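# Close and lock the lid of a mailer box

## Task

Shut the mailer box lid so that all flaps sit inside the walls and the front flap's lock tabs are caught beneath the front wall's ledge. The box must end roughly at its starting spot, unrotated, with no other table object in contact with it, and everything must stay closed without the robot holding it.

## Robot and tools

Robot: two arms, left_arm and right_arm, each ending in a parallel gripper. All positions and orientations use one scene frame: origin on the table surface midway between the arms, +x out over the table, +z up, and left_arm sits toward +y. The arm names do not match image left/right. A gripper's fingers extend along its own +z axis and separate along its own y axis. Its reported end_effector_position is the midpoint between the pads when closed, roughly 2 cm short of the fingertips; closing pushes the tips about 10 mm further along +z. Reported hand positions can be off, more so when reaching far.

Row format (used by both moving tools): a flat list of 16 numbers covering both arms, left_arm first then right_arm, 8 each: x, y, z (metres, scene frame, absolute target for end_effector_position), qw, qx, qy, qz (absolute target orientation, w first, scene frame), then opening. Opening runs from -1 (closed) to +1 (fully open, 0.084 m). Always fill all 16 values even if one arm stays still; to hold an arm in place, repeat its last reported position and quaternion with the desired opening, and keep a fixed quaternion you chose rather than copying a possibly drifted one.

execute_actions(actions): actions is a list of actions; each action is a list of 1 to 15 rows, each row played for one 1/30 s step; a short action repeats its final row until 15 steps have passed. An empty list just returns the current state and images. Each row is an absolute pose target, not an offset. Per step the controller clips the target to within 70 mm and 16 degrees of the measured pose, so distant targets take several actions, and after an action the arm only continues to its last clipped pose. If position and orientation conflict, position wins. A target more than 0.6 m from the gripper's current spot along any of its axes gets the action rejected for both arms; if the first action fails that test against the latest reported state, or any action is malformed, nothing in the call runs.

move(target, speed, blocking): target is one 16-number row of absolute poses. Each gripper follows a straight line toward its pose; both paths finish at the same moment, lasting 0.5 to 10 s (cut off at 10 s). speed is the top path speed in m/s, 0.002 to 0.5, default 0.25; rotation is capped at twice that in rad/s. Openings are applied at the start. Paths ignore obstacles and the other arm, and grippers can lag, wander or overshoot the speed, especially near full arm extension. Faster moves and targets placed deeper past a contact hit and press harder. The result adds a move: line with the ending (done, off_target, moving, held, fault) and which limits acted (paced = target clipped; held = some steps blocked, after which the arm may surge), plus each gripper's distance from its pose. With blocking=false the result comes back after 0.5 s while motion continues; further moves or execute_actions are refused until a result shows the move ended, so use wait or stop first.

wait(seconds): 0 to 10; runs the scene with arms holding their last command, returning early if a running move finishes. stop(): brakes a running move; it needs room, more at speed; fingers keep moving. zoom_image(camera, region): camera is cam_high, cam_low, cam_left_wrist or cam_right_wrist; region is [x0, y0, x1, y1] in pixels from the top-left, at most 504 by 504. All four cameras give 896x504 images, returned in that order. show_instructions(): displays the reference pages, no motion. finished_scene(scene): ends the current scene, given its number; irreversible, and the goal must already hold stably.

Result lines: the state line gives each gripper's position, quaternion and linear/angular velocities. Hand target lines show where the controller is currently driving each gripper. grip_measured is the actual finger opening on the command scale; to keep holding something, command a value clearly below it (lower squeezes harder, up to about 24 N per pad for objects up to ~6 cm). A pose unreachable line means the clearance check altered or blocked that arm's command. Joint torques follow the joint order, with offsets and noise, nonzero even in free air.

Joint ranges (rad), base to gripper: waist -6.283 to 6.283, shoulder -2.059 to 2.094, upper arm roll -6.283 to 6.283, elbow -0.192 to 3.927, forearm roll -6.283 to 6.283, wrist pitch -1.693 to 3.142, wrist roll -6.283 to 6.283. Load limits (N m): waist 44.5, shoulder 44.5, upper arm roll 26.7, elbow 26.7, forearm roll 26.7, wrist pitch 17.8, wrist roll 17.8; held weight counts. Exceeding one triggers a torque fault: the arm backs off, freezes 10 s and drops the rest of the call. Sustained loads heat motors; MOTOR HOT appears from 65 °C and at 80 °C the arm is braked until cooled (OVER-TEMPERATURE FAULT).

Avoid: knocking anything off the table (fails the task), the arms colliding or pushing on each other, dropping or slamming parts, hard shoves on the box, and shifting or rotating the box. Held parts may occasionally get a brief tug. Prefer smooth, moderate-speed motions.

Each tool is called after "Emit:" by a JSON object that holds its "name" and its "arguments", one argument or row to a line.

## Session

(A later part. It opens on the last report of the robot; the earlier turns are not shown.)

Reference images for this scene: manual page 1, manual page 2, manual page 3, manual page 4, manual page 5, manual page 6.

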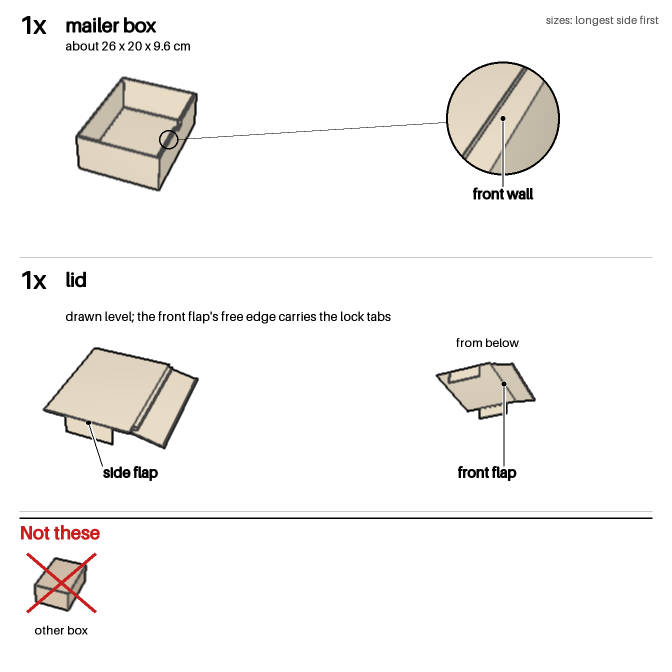

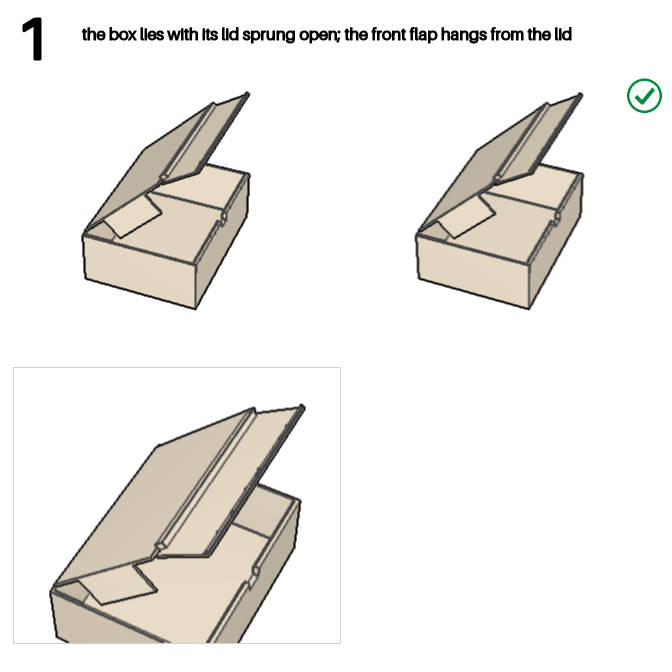

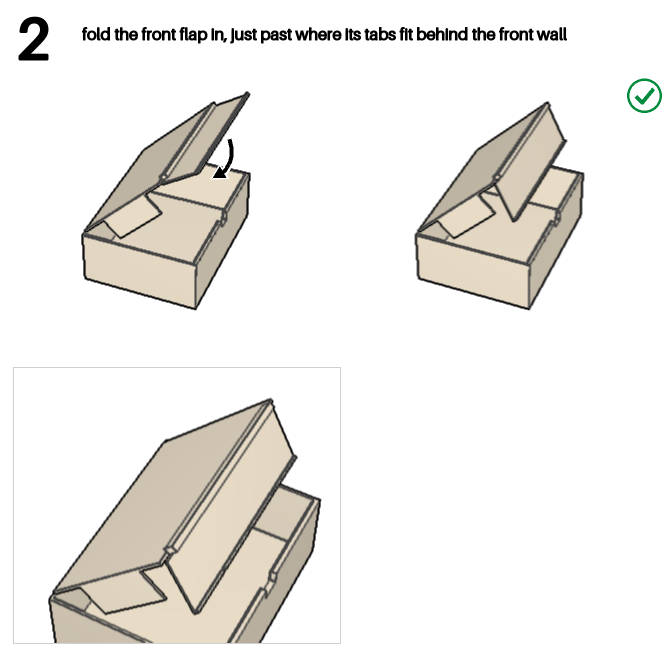

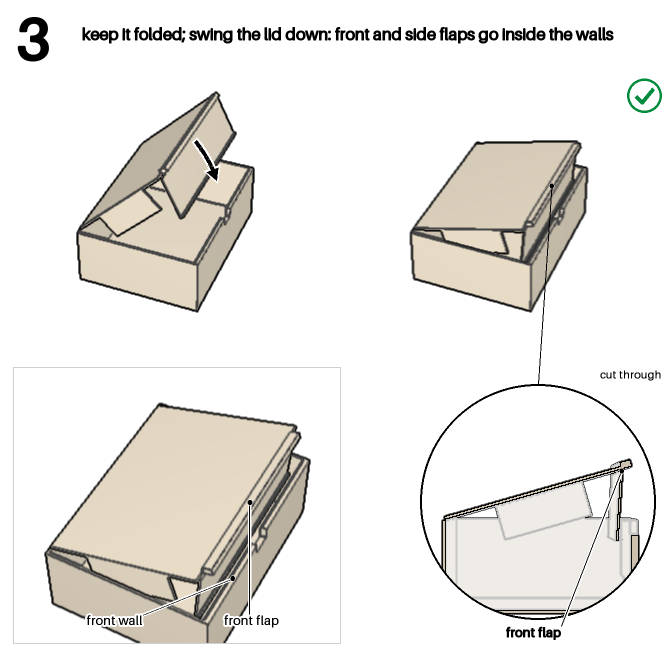

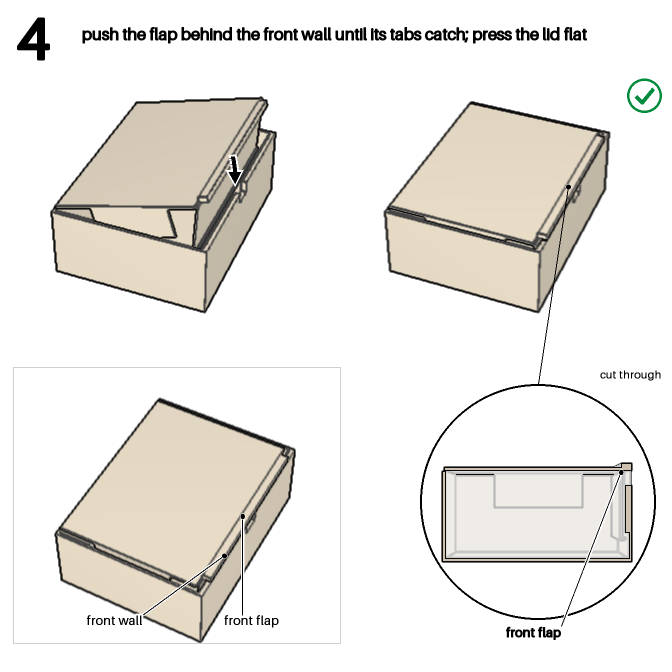

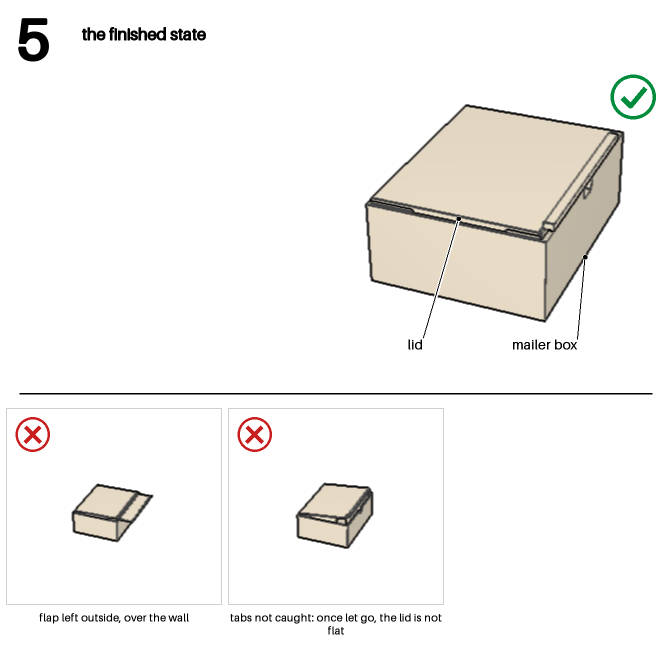

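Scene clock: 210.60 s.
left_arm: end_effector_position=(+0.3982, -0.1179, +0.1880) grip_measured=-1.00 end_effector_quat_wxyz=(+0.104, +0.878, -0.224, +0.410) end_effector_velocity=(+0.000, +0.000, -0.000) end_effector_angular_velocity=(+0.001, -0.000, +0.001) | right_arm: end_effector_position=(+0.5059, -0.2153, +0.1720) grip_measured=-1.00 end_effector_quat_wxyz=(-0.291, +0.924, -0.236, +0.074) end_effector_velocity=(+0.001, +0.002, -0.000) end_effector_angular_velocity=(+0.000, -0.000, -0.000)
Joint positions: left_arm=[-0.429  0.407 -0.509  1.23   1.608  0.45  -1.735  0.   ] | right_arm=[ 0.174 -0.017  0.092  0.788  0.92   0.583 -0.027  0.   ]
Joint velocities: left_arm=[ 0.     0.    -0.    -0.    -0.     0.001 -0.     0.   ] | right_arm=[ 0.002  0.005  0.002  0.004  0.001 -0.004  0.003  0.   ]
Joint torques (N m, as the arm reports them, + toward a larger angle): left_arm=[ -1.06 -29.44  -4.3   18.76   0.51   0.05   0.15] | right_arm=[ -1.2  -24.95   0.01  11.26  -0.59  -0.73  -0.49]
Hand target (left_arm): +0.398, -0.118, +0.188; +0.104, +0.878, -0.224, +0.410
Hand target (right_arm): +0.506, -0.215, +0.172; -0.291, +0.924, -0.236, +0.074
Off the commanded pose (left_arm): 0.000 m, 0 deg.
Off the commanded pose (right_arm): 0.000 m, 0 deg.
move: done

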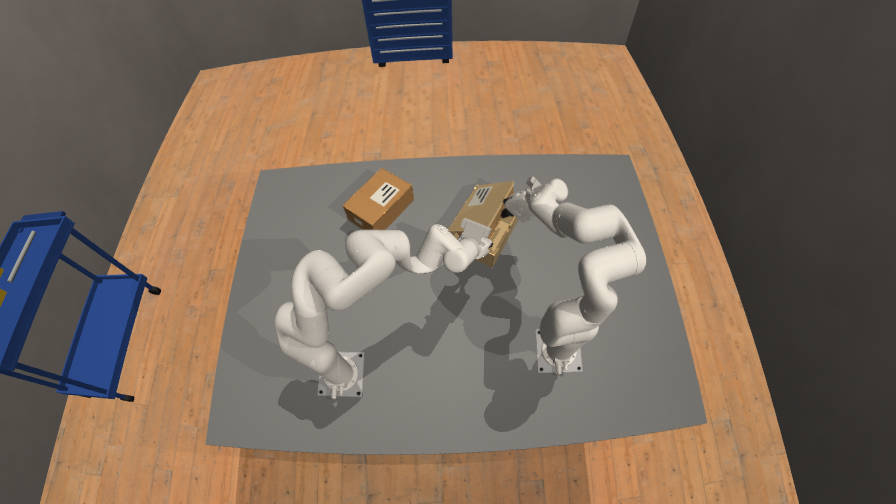

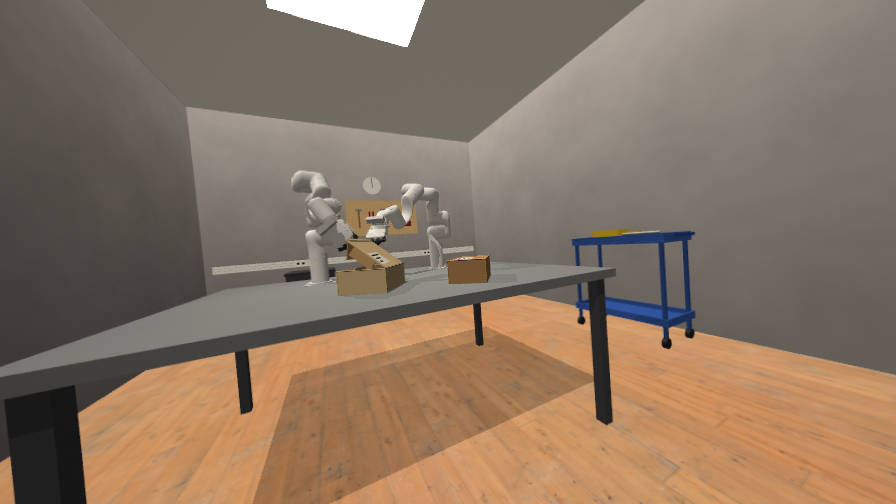

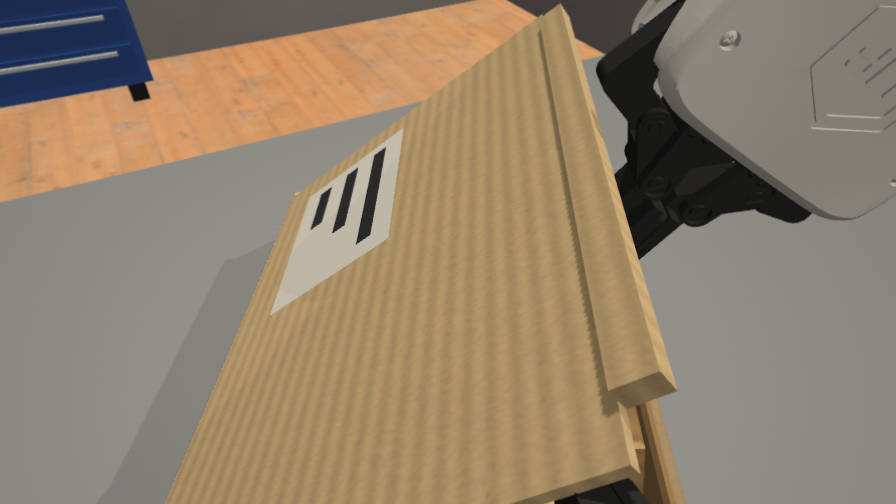

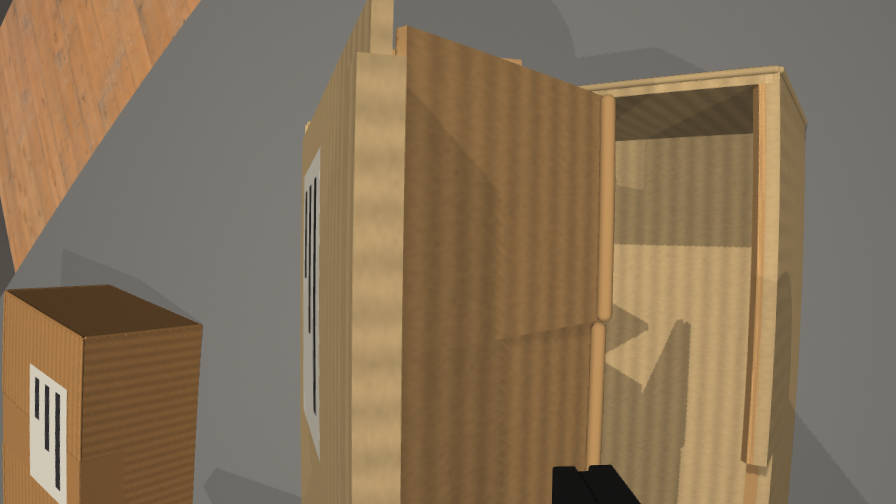

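Emit:
{"name": "move", "arguments": {
  "target": [0.345,-0.09,0.19,0.104,0.878,-0.224,0.410,-1,0.506,-0.215,0.172,-0.291,0.924,-0.236,0.074,-1],
  "speed": 0.08
}}

Emit:
{"name": "move", "arguments": {
  "target": [0.37,-0.03,0.31,0.15,0.94,-0.24,0.15,-1,0.506,-0.215,0.172,-0.291,0.924,-0.236,0.074,-1],
  "speed": 0.2
}}

Emit:
{"name": "move", "arguments": {
  "target": [0.47,-0.05,0.29,0.251,0.936,-0.239,-0.064,-1,0.506,-0.215,0.172,-0.291,0.924,-0.236,0.074,-1],
  "speed": 0.15
}}

Emit:
{"name": "move", "arguments": {
  "target": [0.478,-0.075,0.225,0.251,0.936,-0.239,-0.064,-1,0.506,-0.215,0.172,-0.291,0.924,-0.236,0.074,-1],
  "speed": 0.08
}}

Scene clock: 222.00 s.
left_arm: end_effector_position=(+0.3454, -0.0898, +0.1900) grip_measured=-1.00 end_effector_quat_wxyz=(+0.104, +0.878, -0.224, +0.410) end_effector_velocity=(-0.003, -0.000, +0.000) end_effector_angular_velocity=(-0.001, +0.001, -0.004) | right_arm: end_effector_position=(+0.5060, -0.2150, +0.1720) grip_measured=-1.00 end_effector_quat_wxyz=(-0.291, +0.924, -0.236, +0.074) end_effector_velocity=(-0.000, -0.001, -0.000) end_effector_angular_velocity=(-0.001, +0.001, -0.000)
Joint positions: left_arm=[-0.425  0.237 -0.534  1.032  1.626  0.436 -1.85   0.   ] | right_arm=[ 0.174 -0.017  0.093  0.788  0.92   0.583 -0.027  0.   ]
Joint velocities: left_arm=[-0.002 -0.006 -0.002 -0.007  0.    -0.002 -0.004  0.   ] | right_arm=[-0.002 -0.    -0.001 -0.    -0.002  0.002 -0.     0.   ]
Joint torques (N m, as the arm reports them, + toward a larger angle): left_arm=[ -1.09 -24.74  -2.54  18.45   0.49   0.24   0.05] | right_arm=[ -1.24 -24.55   0.21  11.22  -0.77  -0.73  -0.38]
Hand target (left_arm): +0.345, -0.090, +0.190; +0.104, +0.878, -0.224, +0.410
Hand target (right_arm): +0.506, -0.215, +0.172; -0.291, +0.924, -0.236, +0.074
Off the commanded pose (left_arm): 0.000 m, 0 deg.
Off the commanded pose (right_arm): 0.000 m, 0 deg.
move: done

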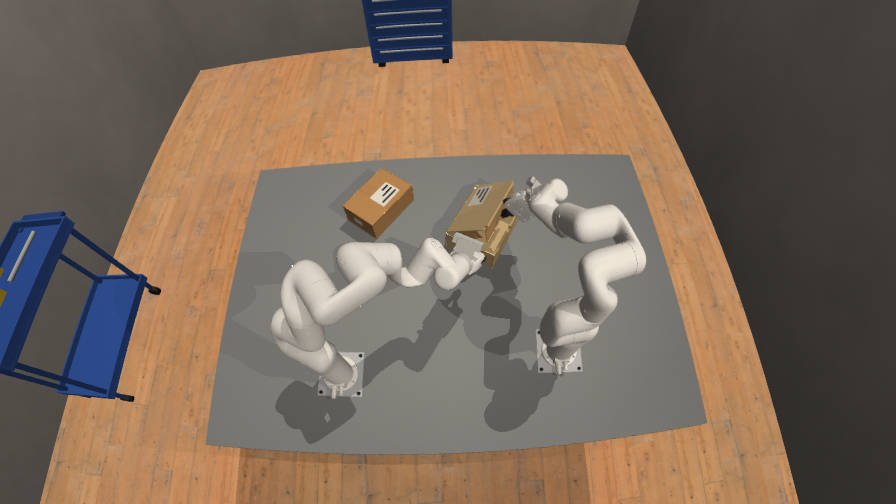

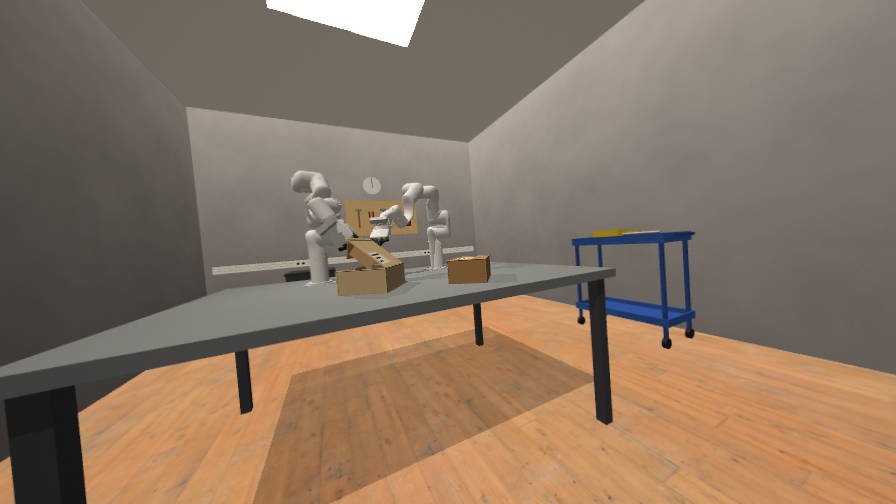

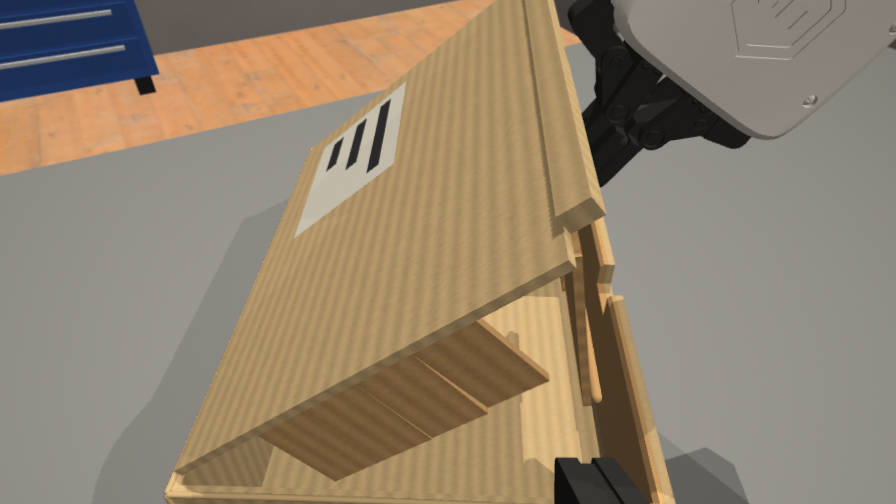

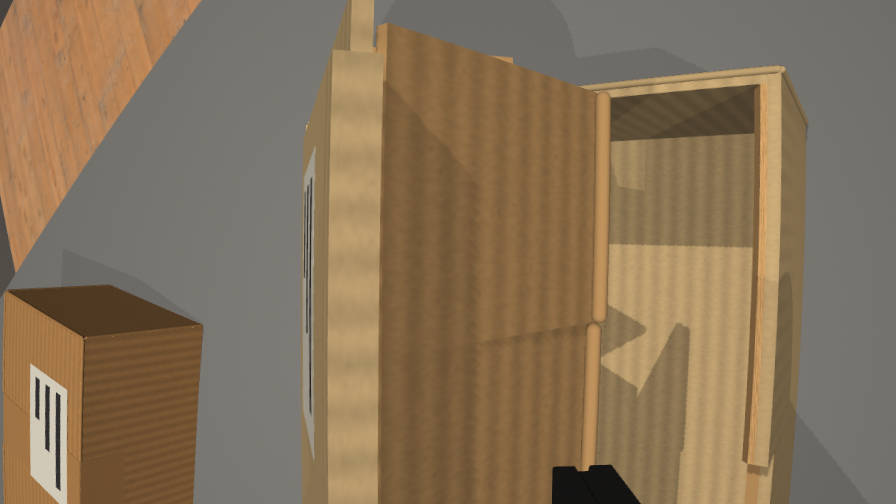

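Scene clock: 224.13 s.
left_arm: end_effector_position=(+0.3711, -0.0308, +0.3106) grip_measured=-1.00 end_effector_quat_wxyz=(+0.152, +0.946, -0.241, +0.154) end_effector_velocity=(+0.003, +0.002, +0.001) end_effector_angular_velocity=(+0.002, +0.011, -0.001) | right_arm: end_effector_position=(+0.5060, -0.2150, +0.1720) grip_measured=-1.00 end_effector_quat_wxyz=(-0.291, +0.924, -0.236, +0.074) end_effector_velocity=(-0.000, +0.000, -0.000) end_effector_angular_velocity=(+0.000, +0.002, +0.000)
Joint positions: left_arm=[-0.259  0.03  -0.522  1.23  -0.116  0.782 -0.234  0.   ] | right_arm=[ 0.174 -0.017  0.093  0.788  0.92   0.583 -0.027  0.   ]
Joint velocities: left_arm=[ 0.005  0.009  0.004  0.016 -0.007  0.019  0.011  0.   ] | right_arm=[ 0.     0.    -0.    -0.001 -0.001  0.001  0.001  0.   ]
Joint torques (N m, as the arm reports them, + toward a larger angle): left_arm=[ -1.24 -22.36  -0.05  21.09   1.18  -1.67   0.11] | right_arm=[ -1.21 -24.82   0.19  11.2   -0.74  -0.63  -0.48]
Hand target (left_arm): +0.371, -0.031, +0.311; +0.152, +0.946, -0.241, +0.153
Hand target (right_arm): +0.506, -0.215, +0.172; -0.291, +0.924, -0.236, +0.074
Off the commanded pose (left_arm): 0.001 m, 0 deg.
Off the commanded pose (right_arm): 0.000 m, 0 deg.
move: done

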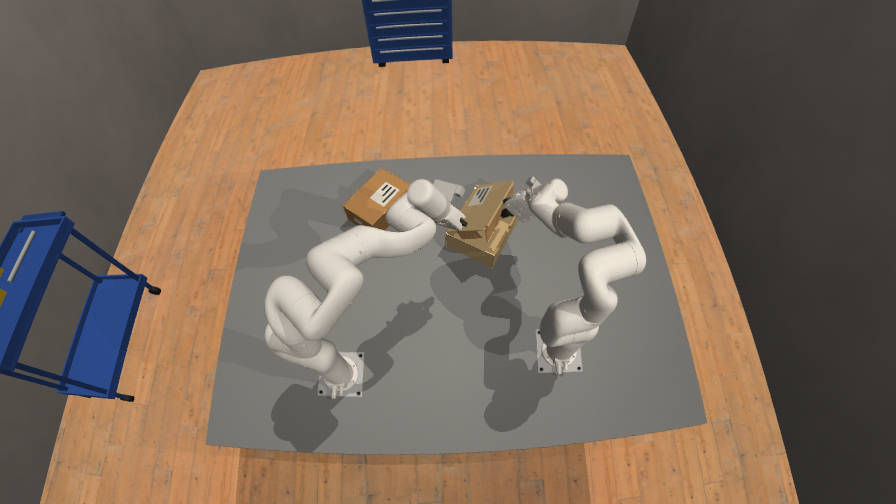

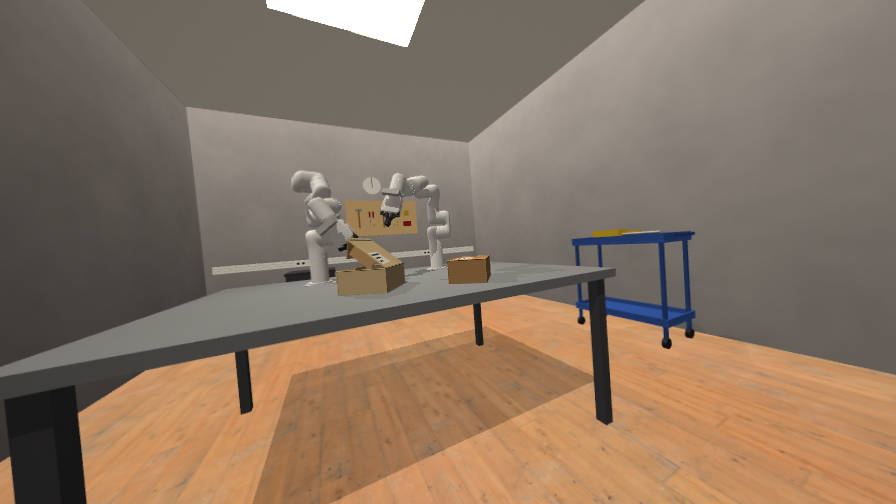

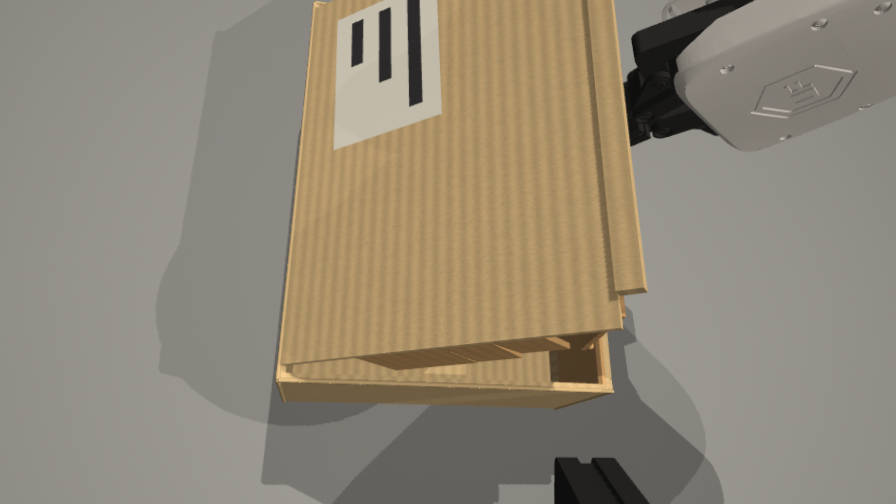

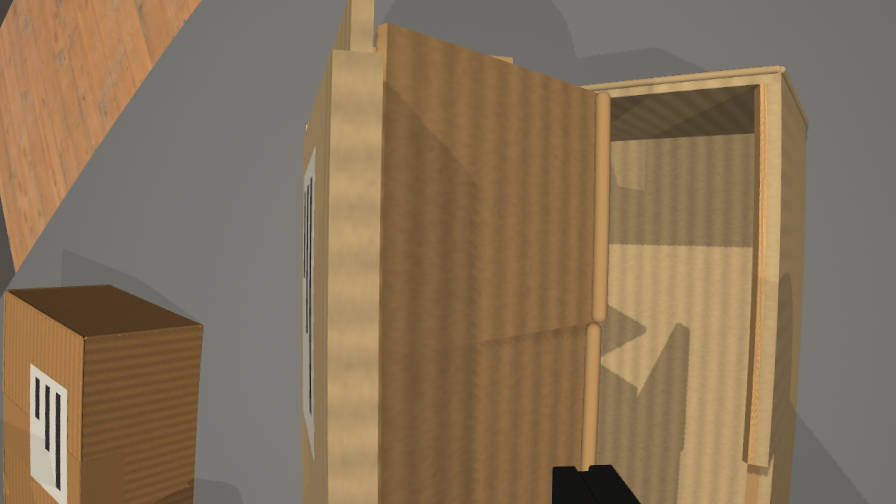

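Scene clock: 226.27 s.
left_arm: end_effector_position=(+0.4696, -0.0507, +0.2903) grip_measured=-1.00 end_effector_quat_wxyz=(+0.252, +0.936, -0.239, -0.063) end_effector_velocity=(+0.002, +0.001, -0.001) end_effector_angular_velocity=(+0.011, +0.018, -0.007) | right_arm: end_effector_position=(+0.5060, -0.2150, +0.1720) grip_measured=-1.00 end_effector_quat_wxyz=(-0.291, +0.924, -0.236, +0.074) end_effector_velocity=(+0.000, +0.001, +0.000) end_effector_angular_velocity=(+0.001, -0.001, -0.000)
Joint positions: left_arm=[-0.26   0.7   -0.491  2.112 -0.212  1.388 -0.125  0.   ] | right_arm=[ 0.174 -0.017  0.093  0.788  0.92   0.583 -0.027  0.   ]
Joint velocities: left_arm=[-0.014  0.039  0.005  0.067  0.012  0.049 -0.01   0.   ] | right_arm=[ 0.001  0.     0.001  0.001  0.002 -0.001 -0.     0.   ]
Joint torques (N m, as the arm reports them, + toward a larger angle): left_arm=[ -1.51 -39.28  -5.97  19.23   0.36  -0.96   0.06] | right_arm=[ -1.05 -24.46   0.06  11.32  -0.67  -0.71  -0.34]
Hand target (left_arm): +0.470, -0.051, +0.290; +0.252, +0.936, -0.239, -0.064
Hand target (right_arm): +0.506, -0.215, +0.172; -0.291, +0.924, -0.236, +0.074
Off the commanded pose (left_arm): 0.001 m, 0 deg.
Off the commanded pose (right_arm): 0.000 m, 0 deg.
move: done

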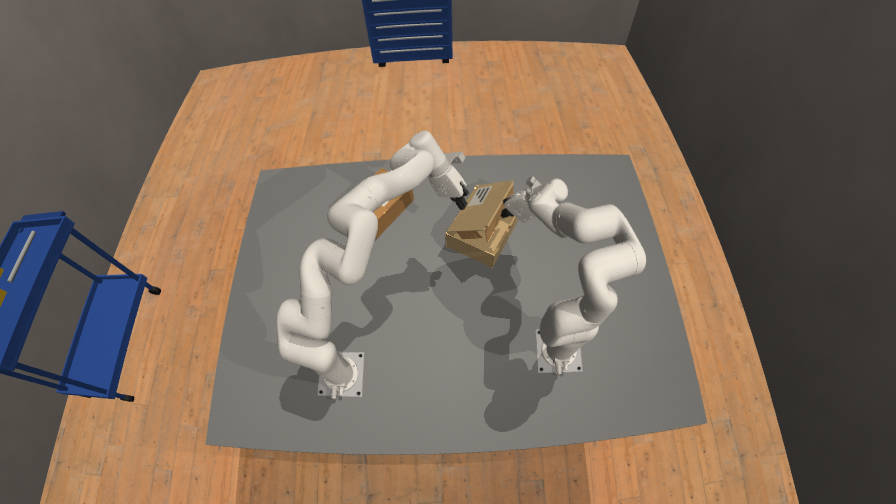

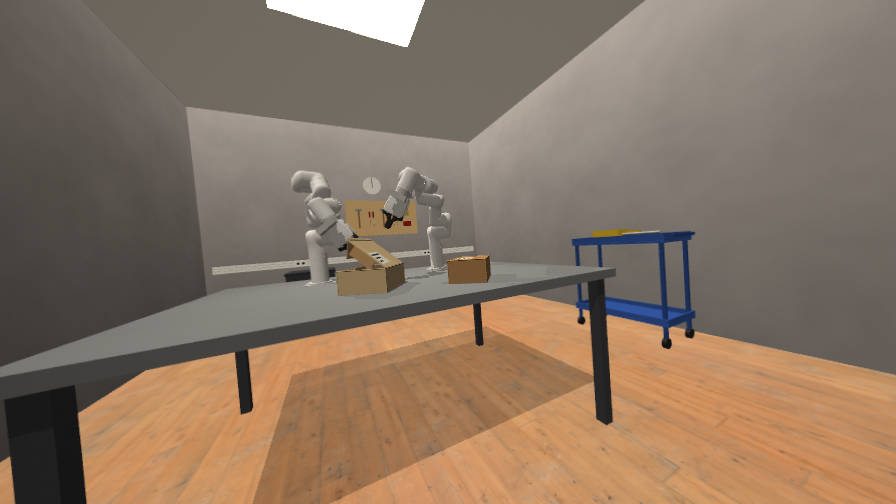

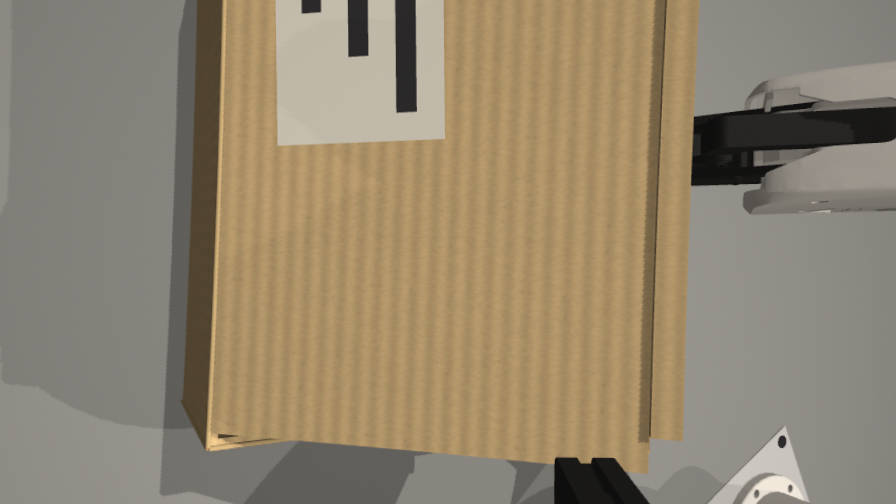

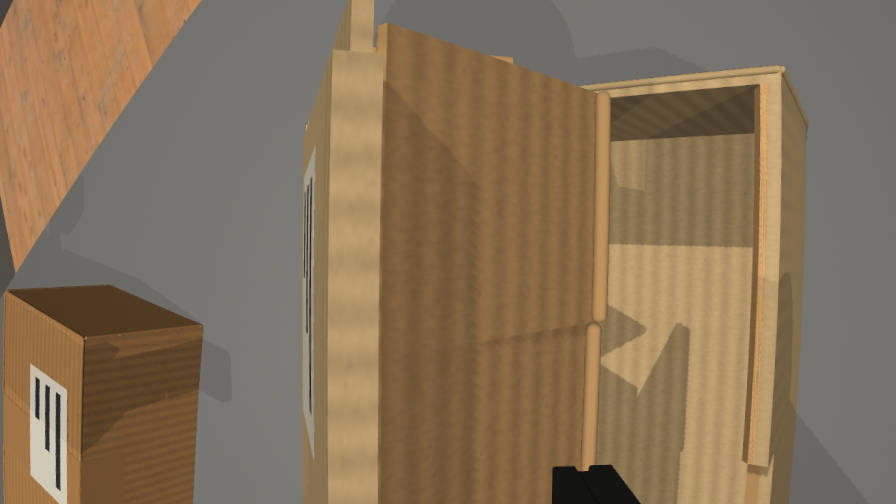

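Scene clock: 227.57 s.
left_arm: end_effector_position=(+0.4779, -0.0748, +0.2257) grip_measured=-1.00 end_effector_quat_wxyz=(+0.251, +0.936, -0.239, -0.064) end_effector_velocity=(+0.001, -0.001, -0.003) end_effector_angular_velocity=(+0.000, -0.000, +0.001) | right_arm: end_effector_position=(+0.5060, -0.2150, +0.1720) grip_measured=-1.00 end_effector_quat_wxyz=(-0.291, +0.924, -0.236, +0.074) end_effector_velocity=(+0.000, -0.000, +0.000) end_effector_angular_velocity=(-0.002, -0.001, +0.001)
Joint positions: left_arm=[-0.302  0.798 -0.477  2.09  -0.191  1.27  -0.106  0.   ] | right_arm=[ 0.174 -0.017  0.093  0.788  0.92   0.583 -0.027  0.   ]
Joint velocities: left_arm=[-0.002  0.006  0.001  0.004  0.002 -0.003  0.     0.   ] | right_arm=[ 0.001 -0.    -0.002  0.    -0.002 -0.001  0.     0.   ]
Joint torques (N m, as the arm reports them, + toward a larger angle): left_arm=[ -1.04 -41.06  -6.27  19.35   0.35  -0.85   0.14] | right_arm=[ -1.19 -24.38   0.25  11.25  -0.81  -0.7   -0.41]
Hand target (left_arm): +0.478, -0.075, +0.225; +0.251, +0.936, -0.239, -0.064
Hand target (right_arm): +0.506, -0.215, +0.172; -0.291, +0.924, -0.236, +0.074
Off the commanded pose (left_arm): 0.001 m, 0 deg.
Off the commanded pose (right_arm): 0.000 m, 0 deg.
move: done

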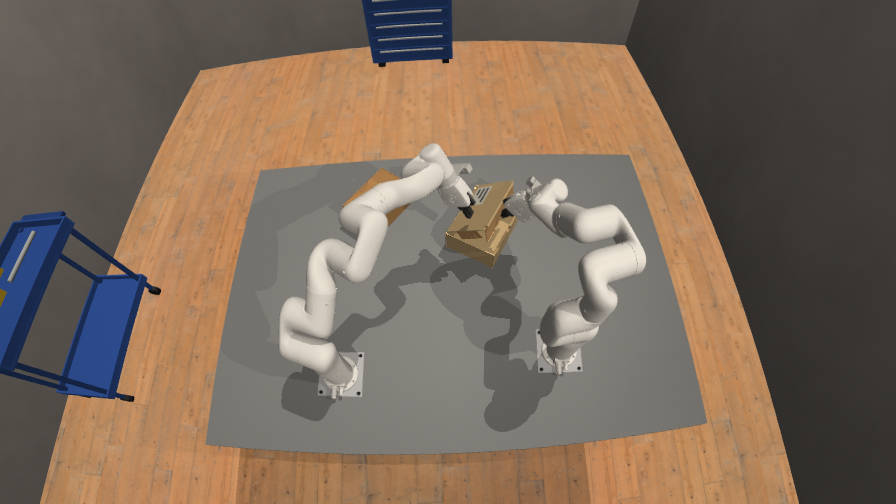

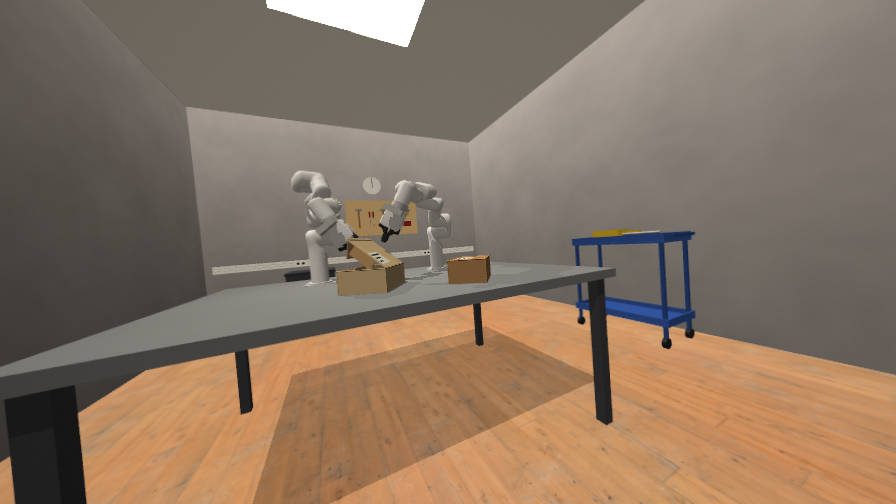

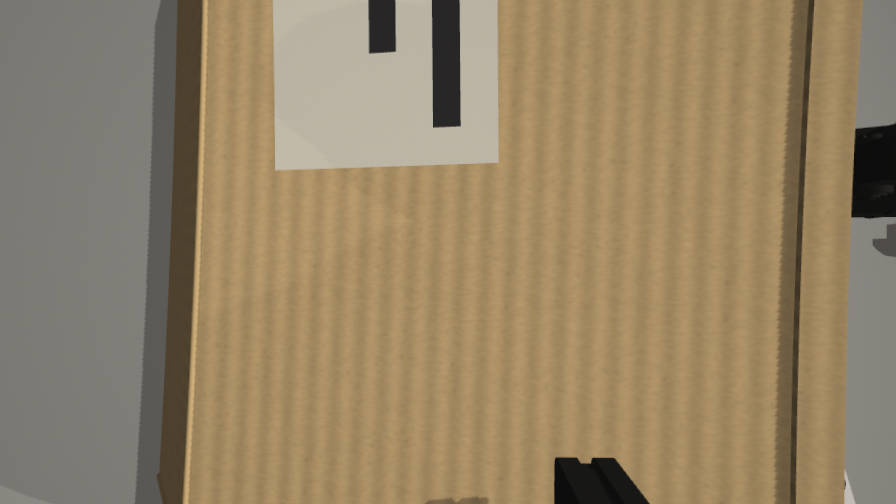

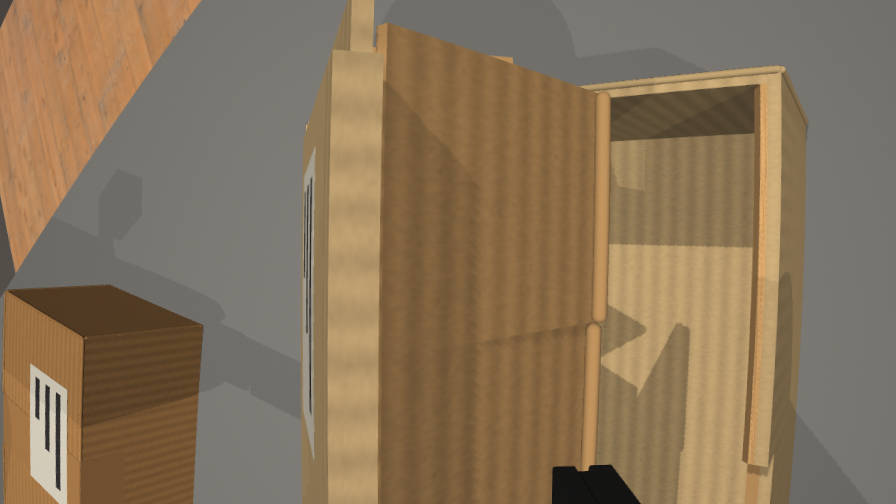

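Emit:
{"name": "move", "arguments": {
  "target": [0.472,-0.085,0.19,0.251,0.936,-0.239,-0.064,-1,0.504,-0.219,0.158,-0.291,0.924,-0.236,0.074,-1],
  "speed": 0.04
}}

Emit:
{"name": "move", "arguments": {
  "target": [0.468,-0.093,0.17,0.251,0.936,-0.239,-0.064,-1,0.501,-0.225,0.143,-0.291,0.924,-0.236,0.074,-1],
  "speed": 0.04
}}

Scene clock: 237.80 s.
left_arm: end_effector_position=(+0.4720, -0.0848, +0.1904) grip_measured=-1.00 end_effector_quat_wxyz=(+0.251, +0.936, -0.239, -0.064) end_effector_velocity=(+0.001, +0.000, -0.001) end_effector_angular_velocity=(-0.001, -0.003, +0.002) | right_arm: end_effector_position=(+0.5040, -0.2190, +0.1581) grip_measured=-1.00 end_effector_quat_wxyz=(-0.291, +0.924, -0.236, +0.074) end_effector_velocity=(-0.000, +0.000, -0.001) end_effector_angular_velocity=(+0.001, +0.000, +0.001)
Joint positions: left_arm=[-0.311  0.815 -0.475  2.015 -0.192  1.179 -0.09   0.   ] | right_arm=[ 0.173  0.004  0.091  0.774  0.962  0.562 -0.08   0.   ]
Joint velocities: left_arm=[ 0.001 -0.     0.    -0.003  0.    -0.006  0.001  0.   ] | right_arm=[ 0.     0.001 -0.    -0.     0.004  0.    -0.004  0.   ]
Joint torques (N m, as the arm reports them, + toward a larger angle): left_arm=[ -1.22 -40.85  -6.84  19.62   0.62  -0.85   0.13] | right_arm=[ -1.15 -24.75   0.17  11.07  -0.78  -0.65  -0.38]
Hand target (left_arm): +0.472, -0.085, +0.190; +0.251, +0.936, -0.239, -0.064
Hand target (right_arm): +0.504, -0.219, +0.158; -0.291, +0.924, -0.236, +0.074
Off the commanded pose (left_arm): 0.000 m, 0 deg.
Off the commanded pose (right_arm): 0.000 m, 0 deg.
move: done

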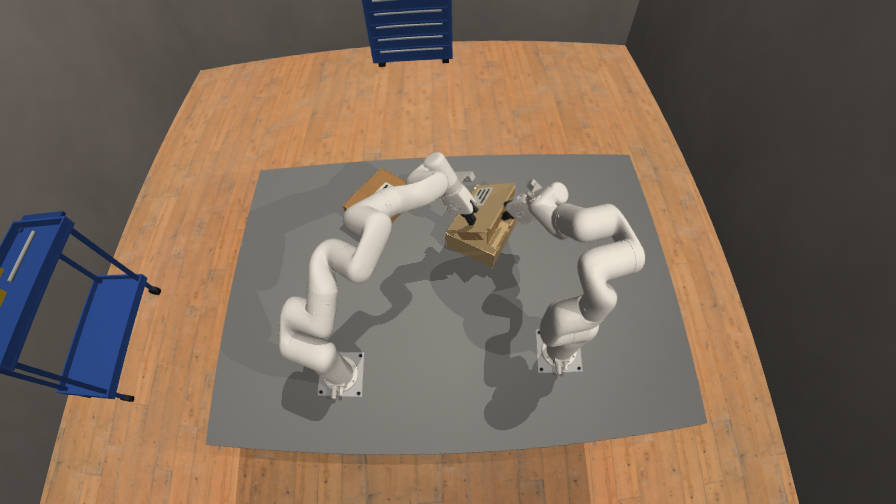

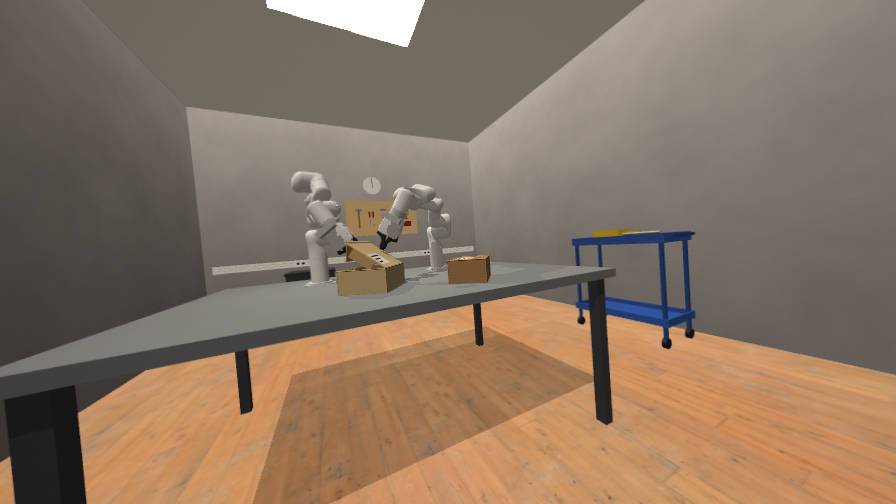

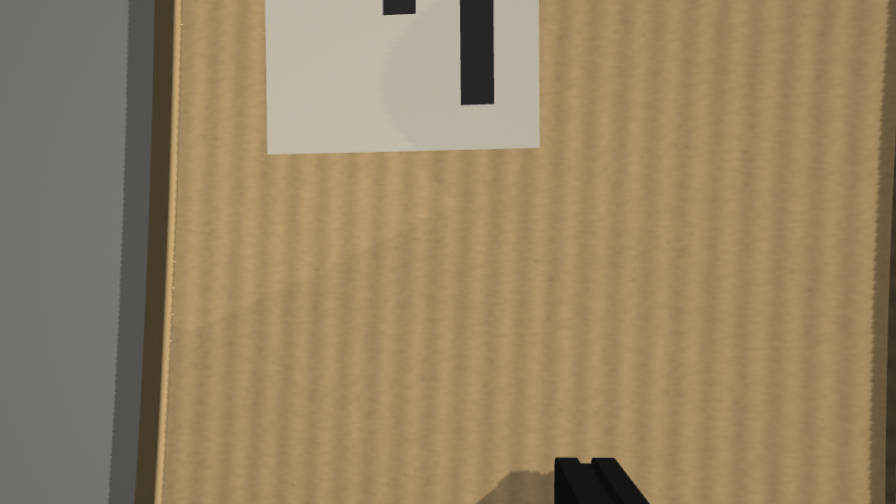

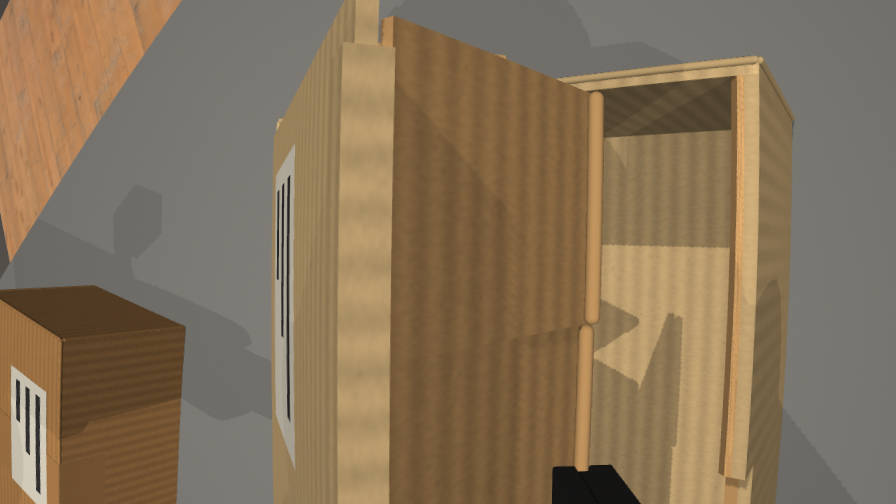

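Scene clock: 238.73 s.
left_arm: end_effector_position=(+0.4680, -0.0928, +0.1703) grip_measured=-1.00 end_effector_quat_wxyz=(+0.251, +0.936, -0.239, -0.064) end_effector_velocity=(+0.001, -0.001, -0.001) end_effector_angular_velocity=(-0.001, -0.004, +0.002) | right_arm: end_effector_position=(+0.5009, -0.2249, +0.1432) grip_measured=-1.00 end_effector_quat_wxyz=(-0.291, +0.924, -0.236, +0.074) end_effector_velocity=(+0.000, -0.002, -0.001) end_effector_angular_velocity=(+0.001, -0.001, -0.003)
Joint positions: left_arm=[-0.323  0.834 -0.473  1.99  -0.19   1.131 -0.086  0.   ] | right_arm=[ 0.169  0.026  0.088  0.757  1.009  0.544 -0.143  0.   ]
Joint velocities: left_arm=[-0.001  0.002  0.001 -0.001  0.001 -0.007  0.     0.   ] | right_arm=[-0.001  0.002 -0.002 -0.001  0.007 -0.001 -0.008  0.   ]
Joint torques (N m, as the arm reports them, + toward a larger angle): left_arm=[ -1.33 -40.6   -7.04  19.     0.48  -0.93   0.07] | right_arm=[ -1.01 -25.61   0.35  10.98  -0.61  -0.61  -0.45]
Hand target (left_arm): +0.468, -0.093, +0.170; +0.251, +0.936, -0.239, -0.064
Hand target (right_arm): +0.501, -0.225, +0.143; -0.291, +0.924, -0.236, +0.074
Off the commanded pose (left_arm): 0.000 m, 0 deg.
Off the commanded pose (right_arm): 0.000 m, 0 deg.
move: done

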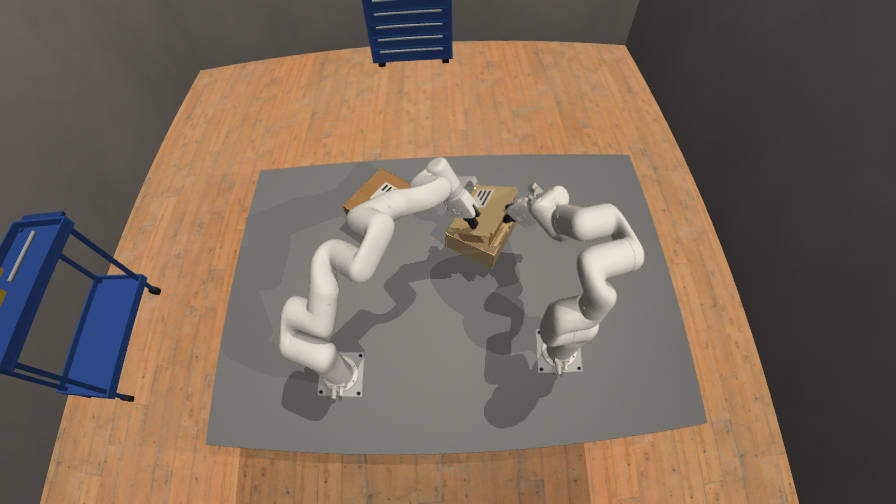

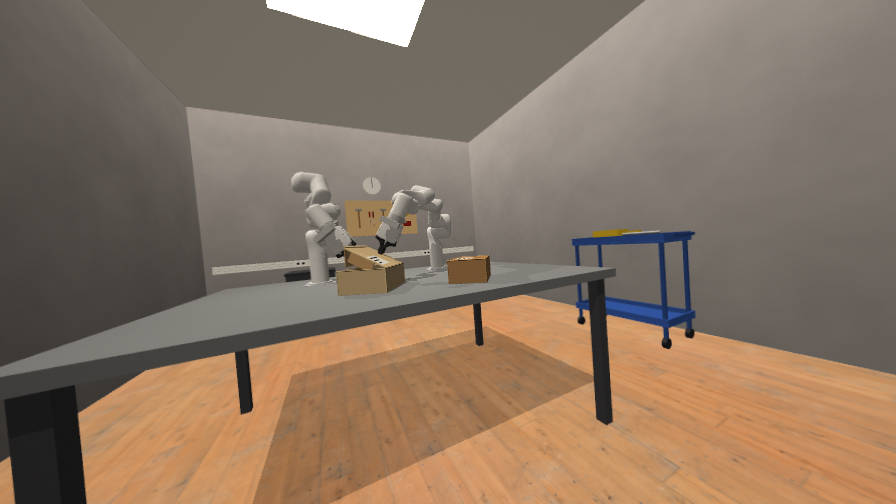

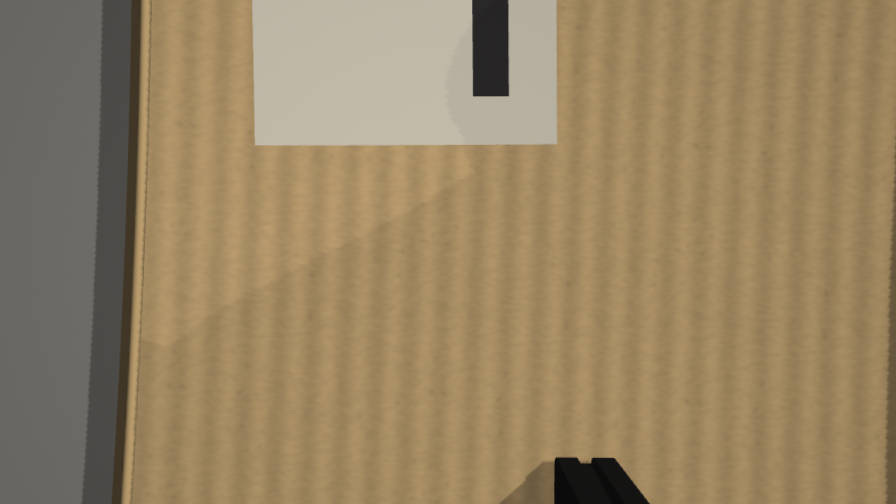

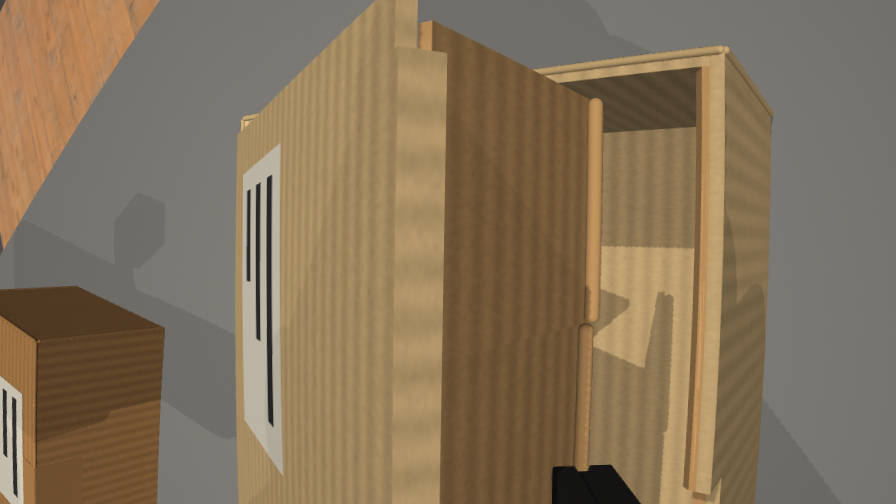

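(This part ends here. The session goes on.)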